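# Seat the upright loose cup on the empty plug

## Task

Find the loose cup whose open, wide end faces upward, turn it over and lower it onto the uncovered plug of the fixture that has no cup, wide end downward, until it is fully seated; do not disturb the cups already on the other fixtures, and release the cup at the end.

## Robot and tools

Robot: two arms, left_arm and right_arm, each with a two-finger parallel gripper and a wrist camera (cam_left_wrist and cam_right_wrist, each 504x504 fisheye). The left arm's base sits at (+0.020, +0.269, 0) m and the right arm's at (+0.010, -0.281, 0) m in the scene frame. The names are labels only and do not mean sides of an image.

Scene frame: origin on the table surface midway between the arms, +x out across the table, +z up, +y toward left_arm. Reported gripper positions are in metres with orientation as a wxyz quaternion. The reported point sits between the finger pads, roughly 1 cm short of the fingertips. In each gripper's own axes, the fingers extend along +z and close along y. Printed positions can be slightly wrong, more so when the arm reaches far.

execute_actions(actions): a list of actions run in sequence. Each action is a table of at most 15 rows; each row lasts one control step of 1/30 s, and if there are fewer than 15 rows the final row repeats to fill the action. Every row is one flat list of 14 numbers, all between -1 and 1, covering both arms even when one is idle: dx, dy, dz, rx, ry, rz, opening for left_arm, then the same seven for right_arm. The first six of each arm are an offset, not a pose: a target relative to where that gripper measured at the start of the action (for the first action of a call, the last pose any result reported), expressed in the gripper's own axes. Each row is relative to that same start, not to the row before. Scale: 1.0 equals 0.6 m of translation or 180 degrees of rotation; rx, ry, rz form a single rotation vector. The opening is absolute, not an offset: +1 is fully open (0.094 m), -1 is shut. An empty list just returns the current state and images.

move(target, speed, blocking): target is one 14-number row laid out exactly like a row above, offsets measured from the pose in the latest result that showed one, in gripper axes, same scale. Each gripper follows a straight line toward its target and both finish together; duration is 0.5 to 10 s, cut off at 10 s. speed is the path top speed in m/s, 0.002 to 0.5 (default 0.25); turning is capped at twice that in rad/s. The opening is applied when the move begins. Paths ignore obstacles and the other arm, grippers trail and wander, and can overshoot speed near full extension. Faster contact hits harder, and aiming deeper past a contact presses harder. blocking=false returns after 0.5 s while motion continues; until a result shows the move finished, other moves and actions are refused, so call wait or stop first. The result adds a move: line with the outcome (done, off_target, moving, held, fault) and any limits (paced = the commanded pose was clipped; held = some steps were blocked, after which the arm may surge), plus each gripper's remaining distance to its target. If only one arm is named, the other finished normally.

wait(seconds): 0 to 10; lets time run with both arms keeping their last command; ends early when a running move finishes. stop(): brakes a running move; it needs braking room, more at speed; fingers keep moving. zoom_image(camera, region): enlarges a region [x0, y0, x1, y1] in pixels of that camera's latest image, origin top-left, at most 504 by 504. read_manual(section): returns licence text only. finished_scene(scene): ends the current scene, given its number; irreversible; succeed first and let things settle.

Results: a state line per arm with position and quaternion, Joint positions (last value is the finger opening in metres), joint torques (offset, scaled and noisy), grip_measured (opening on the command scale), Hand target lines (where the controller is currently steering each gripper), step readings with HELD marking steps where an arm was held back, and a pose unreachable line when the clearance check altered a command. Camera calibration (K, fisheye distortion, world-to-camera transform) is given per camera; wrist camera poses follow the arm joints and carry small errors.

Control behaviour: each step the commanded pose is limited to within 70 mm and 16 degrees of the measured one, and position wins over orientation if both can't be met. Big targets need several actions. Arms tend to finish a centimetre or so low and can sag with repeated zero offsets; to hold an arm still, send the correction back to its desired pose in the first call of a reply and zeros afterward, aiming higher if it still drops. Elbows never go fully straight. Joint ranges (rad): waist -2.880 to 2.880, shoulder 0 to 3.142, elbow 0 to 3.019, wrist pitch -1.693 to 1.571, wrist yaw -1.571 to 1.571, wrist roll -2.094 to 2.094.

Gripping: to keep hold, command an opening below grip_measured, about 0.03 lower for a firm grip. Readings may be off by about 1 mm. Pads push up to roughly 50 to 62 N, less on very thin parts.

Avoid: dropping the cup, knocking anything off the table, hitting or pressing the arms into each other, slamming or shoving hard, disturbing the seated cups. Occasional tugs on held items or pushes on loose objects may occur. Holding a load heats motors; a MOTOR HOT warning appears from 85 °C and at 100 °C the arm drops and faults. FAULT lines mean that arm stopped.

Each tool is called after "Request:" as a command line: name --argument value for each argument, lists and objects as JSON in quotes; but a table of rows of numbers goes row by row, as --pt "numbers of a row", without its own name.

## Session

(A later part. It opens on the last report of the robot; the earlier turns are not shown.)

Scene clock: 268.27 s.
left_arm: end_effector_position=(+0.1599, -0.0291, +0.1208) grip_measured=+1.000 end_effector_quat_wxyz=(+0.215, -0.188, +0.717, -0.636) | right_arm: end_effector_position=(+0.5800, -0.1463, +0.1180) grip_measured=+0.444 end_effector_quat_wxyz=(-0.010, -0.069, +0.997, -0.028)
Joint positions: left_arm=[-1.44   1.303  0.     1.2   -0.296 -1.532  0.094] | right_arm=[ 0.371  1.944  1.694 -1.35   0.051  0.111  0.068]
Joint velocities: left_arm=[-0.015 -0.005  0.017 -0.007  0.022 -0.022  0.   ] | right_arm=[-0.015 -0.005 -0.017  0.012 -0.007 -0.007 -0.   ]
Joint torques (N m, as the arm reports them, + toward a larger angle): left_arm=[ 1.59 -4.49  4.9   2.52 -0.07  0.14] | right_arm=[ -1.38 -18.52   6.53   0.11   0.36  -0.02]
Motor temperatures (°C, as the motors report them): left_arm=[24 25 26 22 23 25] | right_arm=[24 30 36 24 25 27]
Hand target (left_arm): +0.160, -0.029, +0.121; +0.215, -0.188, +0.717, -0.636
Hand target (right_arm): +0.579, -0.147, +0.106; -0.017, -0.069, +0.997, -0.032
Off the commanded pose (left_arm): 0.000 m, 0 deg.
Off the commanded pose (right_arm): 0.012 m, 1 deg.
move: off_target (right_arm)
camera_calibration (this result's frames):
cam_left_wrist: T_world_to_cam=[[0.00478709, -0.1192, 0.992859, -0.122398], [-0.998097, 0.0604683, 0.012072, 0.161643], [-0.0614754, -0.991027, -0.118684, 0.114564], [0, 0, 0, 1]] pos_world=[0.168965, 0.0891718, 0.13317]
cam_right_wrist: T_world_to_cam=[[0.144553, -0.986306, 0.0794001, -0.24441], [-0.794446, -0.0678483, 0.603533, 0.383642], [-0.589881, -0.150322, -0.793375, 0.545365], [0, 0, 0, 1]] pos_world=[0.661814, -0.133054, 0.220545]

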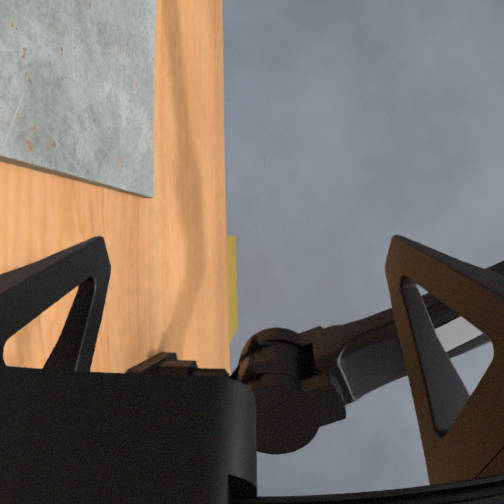

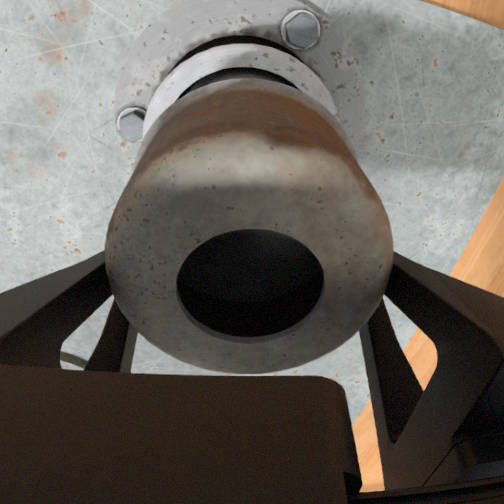

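Descending. Continue.

Request:
move --target '[0,0,0,0,0,0,1,-0.008,0,0.05,0,0.005,0,0.15]' --speed 0.05

Scene clock: 269.90 s.
left_arm: end_effector_position=(+0.1599, -0.0291, +0.1208) grip_measured=+1.000 end_effector_quat_wxyz=(+0.215, -0.188, +0.717, -0.636) | right_arm: end_effector_position=(+0.5801, -0.1462, +0.1173) grip_measured=+0.444 end_effector_quat_wxyz=(-0.009, -0.069, +0.997, -0.027)
Joint positions: left_arm=[-1.44   1.303  0.     1.2   -0.296 -1.532  0.094] | right_arm=[ 0.371  1.944  1.691 -1.346  0.05   0.111  0.068]
Joint velocities: left_arm=[ 0.005 -0.005 -0.007 -0.002 -0.051 -0.11   0.   ] | right_arm=[-0.005  0.005 -0.022 -0.007  0.007 -0.037  0.001]
Joint torques (N m, as the arm reports them, + toward a larger angle): left_arm=[ 1.71 -4.72  4.78  2.52 -0.08  0.15] | right_arm=[ -1.12 -16.44   6.06   1.09   0.07   0.  ]
Motor temperatures (°C, as the motors report them): left_arm=[24 25 26 22 23 25] | right_arm=[24 30 36 24 25 27]
Hand target (left_arm): +0.160, -0.029, +0.121; +0.215, -0.188, +0.717, -0.636
Hand target (right_arm): +0.583, -0.147, +0.089; -0.018, -0.069, +0.997, -0.028
Off the commanded pose (left_arm): 0.000 m, 0 deg.
Off the commanded pose (right_arm): 0.030 m, 1 deg.
move: off_target (right_arm)
camera_calibration (this result's frames):
cam_left_wrist: T_world_to_cam=[[0.00478709, -0.1192, 0.992859, -0.122398], [-0.998097, 0.0604683, 0.012072, 0.161643], [-0.0614754, -0.991027, -0.118684, 0.114564], [0, 0, 0, 1]] pos_world=[0.168965, 0.0891718, 0.13317]
cam_right_wrist: T_world_to_cam=[[0.1444, -0.986405, 0.0784498, -0.244019], [-0.795449, -0.0685584, 0.60213, 0.384844], [-0.588565, -0.149351, -0.794535, 0.544329], [0, 0, 0, 1]] pos_world=[0.661733, -0.133022, 0.219906]

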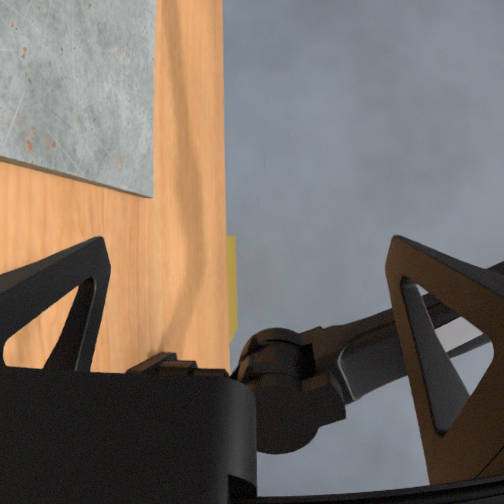

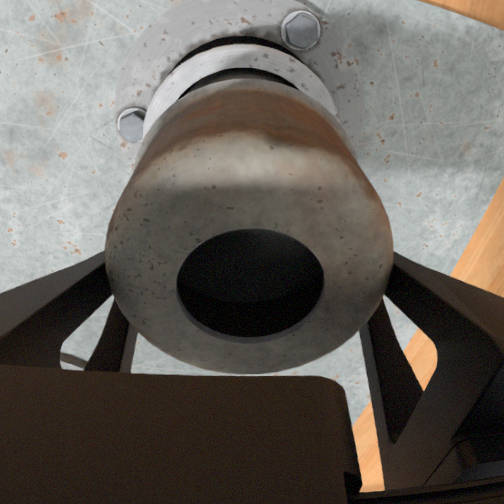

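Request:
execute_actions --actions '[[[0,0,0,0,0,0,1,0,0,-0.01,0,0,0,0.15]],[[0,0,0,0,0,0,1,0,0,0,0,0,0,0.6]],[[0,0,0,0,0,0,1,0,0,0,0,0,0,1]],[[0,0,-0,0,0,0,1,0,0,-0.12,0,0,0,1]],[[0,0,0,0,0,0,1,0,0,-0.05,0,0,0,1]]]'

Scene clock: 273.77 s.
left_arm: end_effector_position=(+0.1599, -0.0291, +0.1208) grip_measured=+1.000 end_effector_quat_wxyz=(+0.215, -0.188, +0.717, -0.636) | right_arm: end_effector_position=(+0.5565, -0.1521, +0.1690) grip_measured=+1.000 end_effector_quat_wxyz=(-0.064, -0.070, +0.995, -0.037)
Joint positions: left_arm=[-1.44   1.303  0.     1.2   -0.296 -1.532  0.094] | right_arm=[ 0.371  1.926  1.795 -1.58   0.05   0.111  0.094]
Joint velocities: left_arm=[-0.005 -0.005 -0.002 -0.012  0.007  0.095  0.   ] | right_arm=[-0.015 -0.005  0.002 -0.022  0.022  0.051  0.   ]
Joint torques (N m, as the arm reports them, + toward a larger angle): left_arm=[ 1.48 -4.62  4.8   2.48 -0.06  0.16] | right_arm=[ -0.91 -20.35  10.59  -0.65   0.15   0.  ]
Motor temperatures (°C, as the motors report them): left_arm=[24 25 26 22 23 25] | right_arm=[24 30 36 24 25 27]
Hand target (left_arm): +0.160, -0.029, +0.121; +0.215, -0.188, +0.717, -0.636
Hand target (right_arm): +0.568, -0.148, +0.191; -0.040, -0.070, +0.996, -0.033
Off the commanded pose (left_arm): 0.000 m, 0 deg.
Off the commanded pose (right_arm): 0.026 m, 3 deg.
Step readings (end_effector_position; steps 1 to 15: 1st action; 16 to 30: 2nd action; 31 to 45: 3rd action; 46 to 60: 4th action; 61 to 75: 5th action):
0: left_arm (+0.1599, -0.0291, +0.1208) | right_arm (+0.5801, -0.1462, +0.1173)
1: left_arm (+0.1599, -0.0291, +0.1208) | right_arm (+0.5797, -0.1463, +0.1183)
2: left_arm (+0.1599, -0.0291, +0.1208) | right_arm (+0.5797, -0.1463, +0.1183)
4: left_arm (+0.1599, -0.0291, +0.1208) | right_arm (+0.5797, -0.1463, +0.1183)
8: left_arm (+0.1599, -0.0291, +0.1208) | right_arm (+0.5797, -0.1463, +0.1183)
15: left_arm (+0.1599, -0.0291, +0.1208) | right_arm (+0.5797, -0.1463, +0.1183)
16: left_arm (+0.1599, -0.0291, +0.1208) | right_arm (+0.5798, -0.1463, +0.1183)
17: left_arm (+0.1599, -0.0291, +0.1208) | right_arm (+0.5795, -0.1463, +0.1181)
19: left_arm (+0.1599, -0.0291, +0.1208) | right_arm (+0.5781, -0.1467, +0.1165)
23: left_arm (+0.1599, -0.0291, +0.1208) | right_arm (+0.5777, -0.1468, +0.1161)
30: left_arm (+0.1599, -0.0291, +0.1208) | right_arm (+0.5777, -0.1468, +0.1161)
31: left_arm (+0.1599, -0.0291, +0.1208) | right_arm (+0.5775, -0.1468, +0.1159)
32: left_arm (+0.1599, -0.0291, +0.1208) | right_arm (+0.5772, -0.1469, +0.1156)
34: left_arm (+0.1599, -0.0291, +0.1208) | right_arm (+0.5766, -0.1471, +0.1149)
38: left_arm (+0.1599, -0.0291, +0.1208) | right_arm (+0.5760, -0.1472, +0.1142)
45: left_arm (+0.1599, -0.0291, +0.1208) | right_arm (+0.5760, -0.1472, +0.1142)
46: left_arm (+0.1599, -0.0291, +0.1208) | right_arm (+0.5727, -0.1480, +0.1179)
47: left_arm (+0.1599, -0.0291, +0.1208) | right_arm (+0.5661, -0.1497, +0.1222)
49: left_arm (+0.1599, -0.0291, +0.1208) | right_arm (+0.5608, -0.1510, +0.1347)
53: left_arm (+0.1599, -0.0291, +0.1208) | right_arm (+0.5661, -0.1497, +0.1551)
60: left_arm (+0.1599, -0.0291, +0.1208) | right_arm (+0.5672, -0.1494, +0.1610)
61: left_arm (+0.1599, -0.0291, +0.1208) | right_arm (+0.5655, -0.1499, +0.1626)
62: left_arm (+0.1599, -0.0291, +0.1208) | right_arm (+0.5619, -0.1508, +0.1640)
64: left_arm (+0.1599, -0.0291, +0.1208) | right_arm (+0.5580, -0.1518, +0.1670)
68: left_arm (+0.1599, -0.0291, +0.1208) | right_arm (+0.5569, -0.1520, +0.1690)
75: end_effector_position above
camera_calibration (this result's frames):
cam_left_wrist: T_world_to_cam=[[0.00478709, -0.1192, 0.992859, -0.122398], [-0.998097, 0.0604683, 0.012072, 0.161643], [-0.0614754, -0.991027, -0.118684, 0.114564], [0, 0, 0, 1]] pos_world=[0.168965, 0.0891718, 0.13317]
cam_right_wrist: T_world_to_cam=[[0.1535, -0.984104, 0.0893154, -0.257109], [-0.72557, -0.0508898, 0.686264, 0.284067], [-0.67081, -0.170146, -0.721848, 0.600989], [0, 0, 0, 1]] pos_world=[0.648727, -0.13631, 0.261841]

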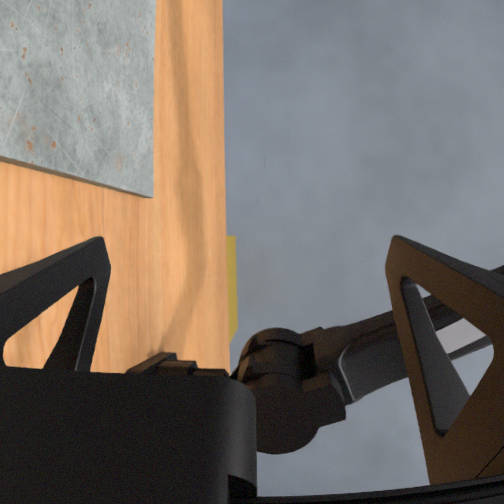

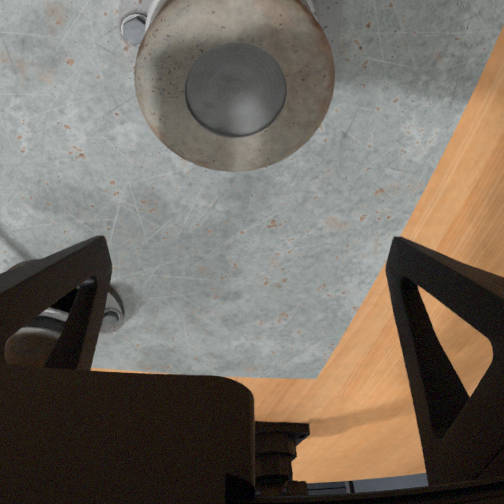

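Request:
move --target '[0,0,0,0,0,0,1,-0.085,-0.006,0.005,0,-0.03,0,0.02]' --speed 0.12

Scene clock: 275.97 s.
left_arm: end_effector_position=(+0.1599, -0.0291, +0.1208) grip_measured=+1.000 end_effector_quat_wxyz=(+0.215, -0.188, +0.717, -0.636) | right_arm: end_effector_position=(+0.5872, -0.1480, +0.1471) grip_measured=+0.022 end_effector_quat_wxyz=(-0.041, -0.068, +0.996, -0.037)
Joint positions: left_arm=[-1.44   1.303  0.     1.2   -0.296 -1.532  0.094] | right_arm=[ 0.367  1.99   1.84  -1.515  0.058  0.111  0.048]
Joint velocities: left_arm=[ 0.005 -0.005 -0.017 -0.002 -0.051  0.007  0.   ] | right_arm=[ 0.005 -0.005  0.012 -0.012 -0.022 -0.007  0.   ]
Joint torques (N m, as the arm reports them, + toward a larger angle): left_arm=[ 1.55 -4.65  4.88  2.46 -0.05  0.15] | right_arm=[ -0.7  -19.88  10.79   0.     0.26  -0.22]
Motor temperatures (°C, as the motors report them): left_arm=[24 25 26 22 23 25] | right_arm=[24 31 37 24 25 27]
Hand target (left_arm): +0.160, -0.029, +0.121; +0.215, -0.188, +0.717, -0.636
Hand target (right_arm): +0.606, -0.148, +0.160; -0.017, -0.071, +0.997, -0.033
Off the commanded pose (left_arm): 0.000 m, 0 deg.
Off the commanded pose (right_arm): 0.023 m, 3 deg.
move: off_target (right_arm)
camera_calibration (this result's frames):
cam_left_wrist: T_world_to_cam=[[0.00478709, -0.1192, 0.992859, -0.122398], [-0.998097, 0.0604683, 0.012072, 0.161643], [-0.0614754, -0.991027, -0.118684, 0.114564], [0, 0, 0, 1]] pos_world=[0.168965, 0.0891718, 0.13317]
cam_right_wrist: T_world_to_cam=[[0.146421, -0.984918, 0.0921835, -0.252164], [-0.756365, -0.0514076, 0.652127, 0.344654], [-0.637552, -0.165209, -0.752485, 0.592172], [0, 0, 0, 1]] pos_world=[0.675147, -0.13281, 0.244087]

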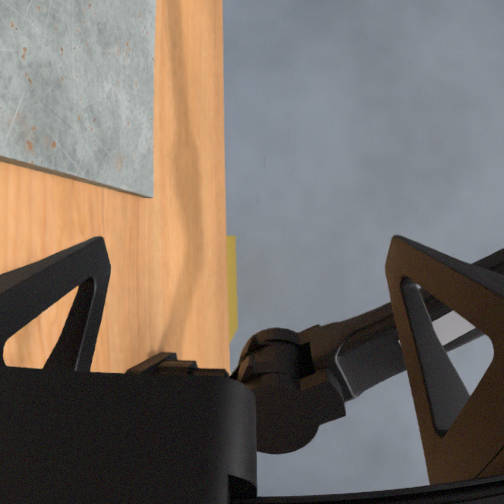

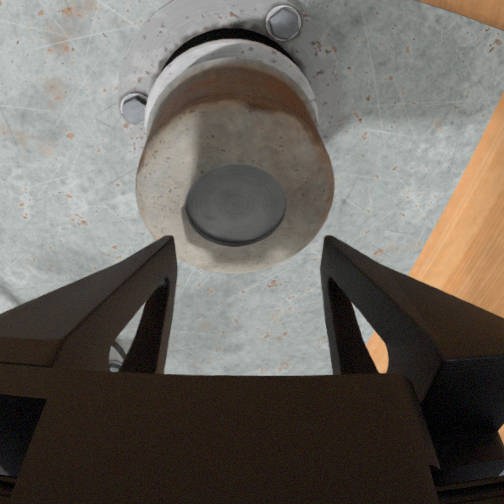

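Request:
move --target '[0,0,0,0,0,0,1, -0.02,0.006,0.03,0,0,0,0.02]' --speed 0.03

Request:
move --target '[0,0,0,0,0,0,1, 0,0,-0.2,0,0,0,0.02]' --speed 0.15

Scene clock: 280.97 s.
left_arm: end_effector_position=(+0.1599, -0.0291, +0.1208) grip_measured=+1.000 end_effector_quat_wxyz=(+0.215, -0.188, +0.717, -0.636) | right_arm: end_effector_position=(+0.5910, -0.1470, +0.1363) grip_measured=+0.022 end_effector_quat_wxyz=(-0.041, -0.068, +0.996, -0.036)
Joint positions: left_arm=[-1.44   1.303  0.     1.2   -0.296 -1.532  0.094] | right_arm=[ 0.367  2.006  1.837 -1.496  0.057  0.111  0.048]
Joint velocities: left_arm=[-0.015 -0.015  0.002 -0.007 -0.066  0.081  0.   ] | right_arm=[-0.005 -0.005  0.007  0.002 -0.081 -0.007  0.   ]
Joint torques (N m, as the arm reports them, + toward a larger angle): left_arm=[ 1.61 -4.57  4.89  2.42 -0.04  0.16] | right_arm=[ -0.91 -18.79   8.43   0.14   0.12   0.01]
Motor temperatures (°C, as the motors report them): left_arm=[24 25 26 22 23 25] | right_arm=[24 31 37 24 25 27]
Hand target (left_arm): +0.160, -0.029, +0.121; +0.215, -0.188, +0.717, -0.636
Hand target (right_arm): +0.597, -0.144, +0.128; -0.041, -0.068, +0.996, -0.036
Off the commanded pose (left_arm): 0.000 m, 0 deg.
Off the commanded pose (right_arm): 0.011 m, 0 deg.
move: off_target (right_arm)
camera_calibration (this result's frames):
cam_left_wrist: T_world_to_cam=[[0.00478709, -0.1192, 0.992859, -0.122398], [-0.998097, 0.0604683, 0.012072, 0.161643], [-0.0614754, -0.991027, -0.118684, 0.114564], [0, 0, 0, 1]] pos_world=[0.168965, 0.0891718, 0.13317]
cam_right_wrist: T_world_to_cam=[[0.146428, -0.984949, 0.0918436, -0.250691], [-0.756066, -0.0515607, 0.652462, 0.354368], [-0.637906, -0.164978, -0.752236, 0.586864], [0, 0, 0, 1]] pos_world=[0.678997, -0.131826, 0.233273]

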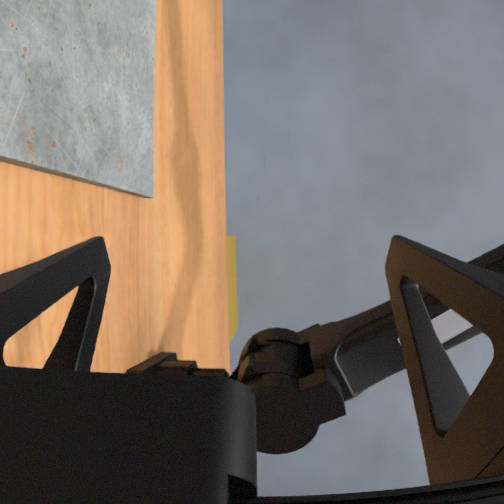

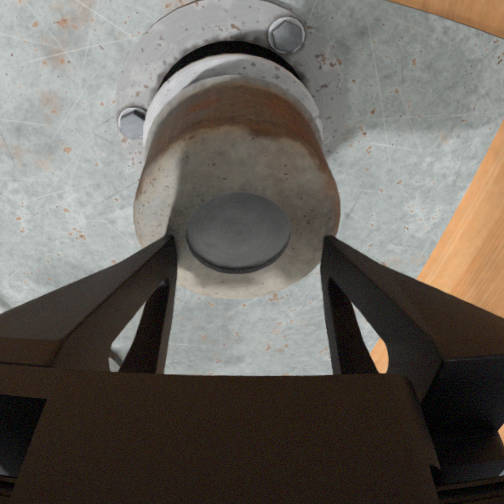

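Scene clock: 282.20 s.
left_arm: end_effector_position=(+0.1599, -0.0291, +0.1208) grip_measured=+1.000 end_effector_quat_wxyz=(+0.215, -0.188, +0.717, -0.636) | right_arm: end_effector_position=(+0.5923, -0.1455, +0.2165) grip_measured=+0.022 end_effector_quat_wxyz=(-0.041, -0.069, +0.996, -0.036)
Joint positions: left_arm=[-1.44   1.303  0.     1.2   -0.296 -1.532  0.094] | right_arm=[ 0.369  1.994  2.028 -1.698  0.057  0.111  0.048]
Joint velocities: left_arm=[ 0.005  0.005  0.002  0.002 -0.007  0.051  0.   ] | right_arm=[ 0.005 -0.005  0.002  0.007  0.051  0.051 -0.001]
Joint torques (N m, as the arm reports them, + toward a larger angle): left_arm=[ 1.7  -4.6   4.85  2.49 -0.05  0.14] | right_arm=[ -0.52 -23.42  10.62  -0.39   0.14   0.01]
Motor temperatures (°C, as the motors report them): left_arm=[24 25 26 22 23 25] | right_arm=[24 31 38 24 25 27]
Hand target (left_arm): +0.160, -0.029, +0.121; +0.215, -0.188, +0.717, -0.636
Hand target (right_arm): +0.597, -0.139, +0.255; -0.003, -0.069, +0.997, -0.029
Off the commanded pose (left_arm): 0.000 m, 0 deg.
Off the commanded pose (right_arm): 0.041 m, 0 deg.
joint sent to its limit (right arm) — the command would take joint 4 (wrist pitch) past its lower limit, so that joint was sent only as far as its limit.
move: off_target (right_arm)
camera_calibration (this result's frames):
cam_left_wrist: T_world_to_cam=[[0.00478709, -0.1192, 0.992859, -0.122398], [-0.998097, 0.0604683, 0.012072, 0.161643], [-0.0614754, -0.991027, -0.118684, 0.114564], [0, 0, 0, 1]] pos_world=[0.168965, 0.0891718, 0.13317]
cam_right_wrist: T_world_to_cam=[[0.14817, -0.984702, 0.0916975, -0.257735], [-0.756931, -0.0532447, 0.651322, 0.303619], [-0.636476, -0.165915, -0.75324, 0.647546], [0, 0, 0, 1]] pos_world=[0.680155, -0.130188, 0.313637]

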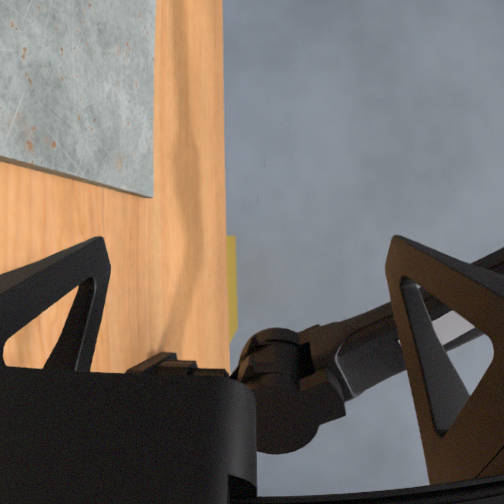

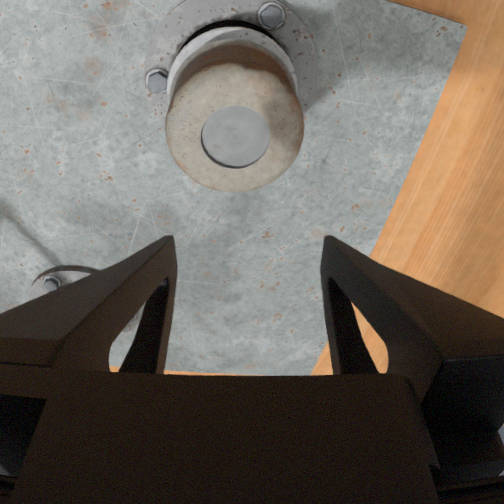

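Request:
finished_scene --scene 1

The scene is finished: the task was done.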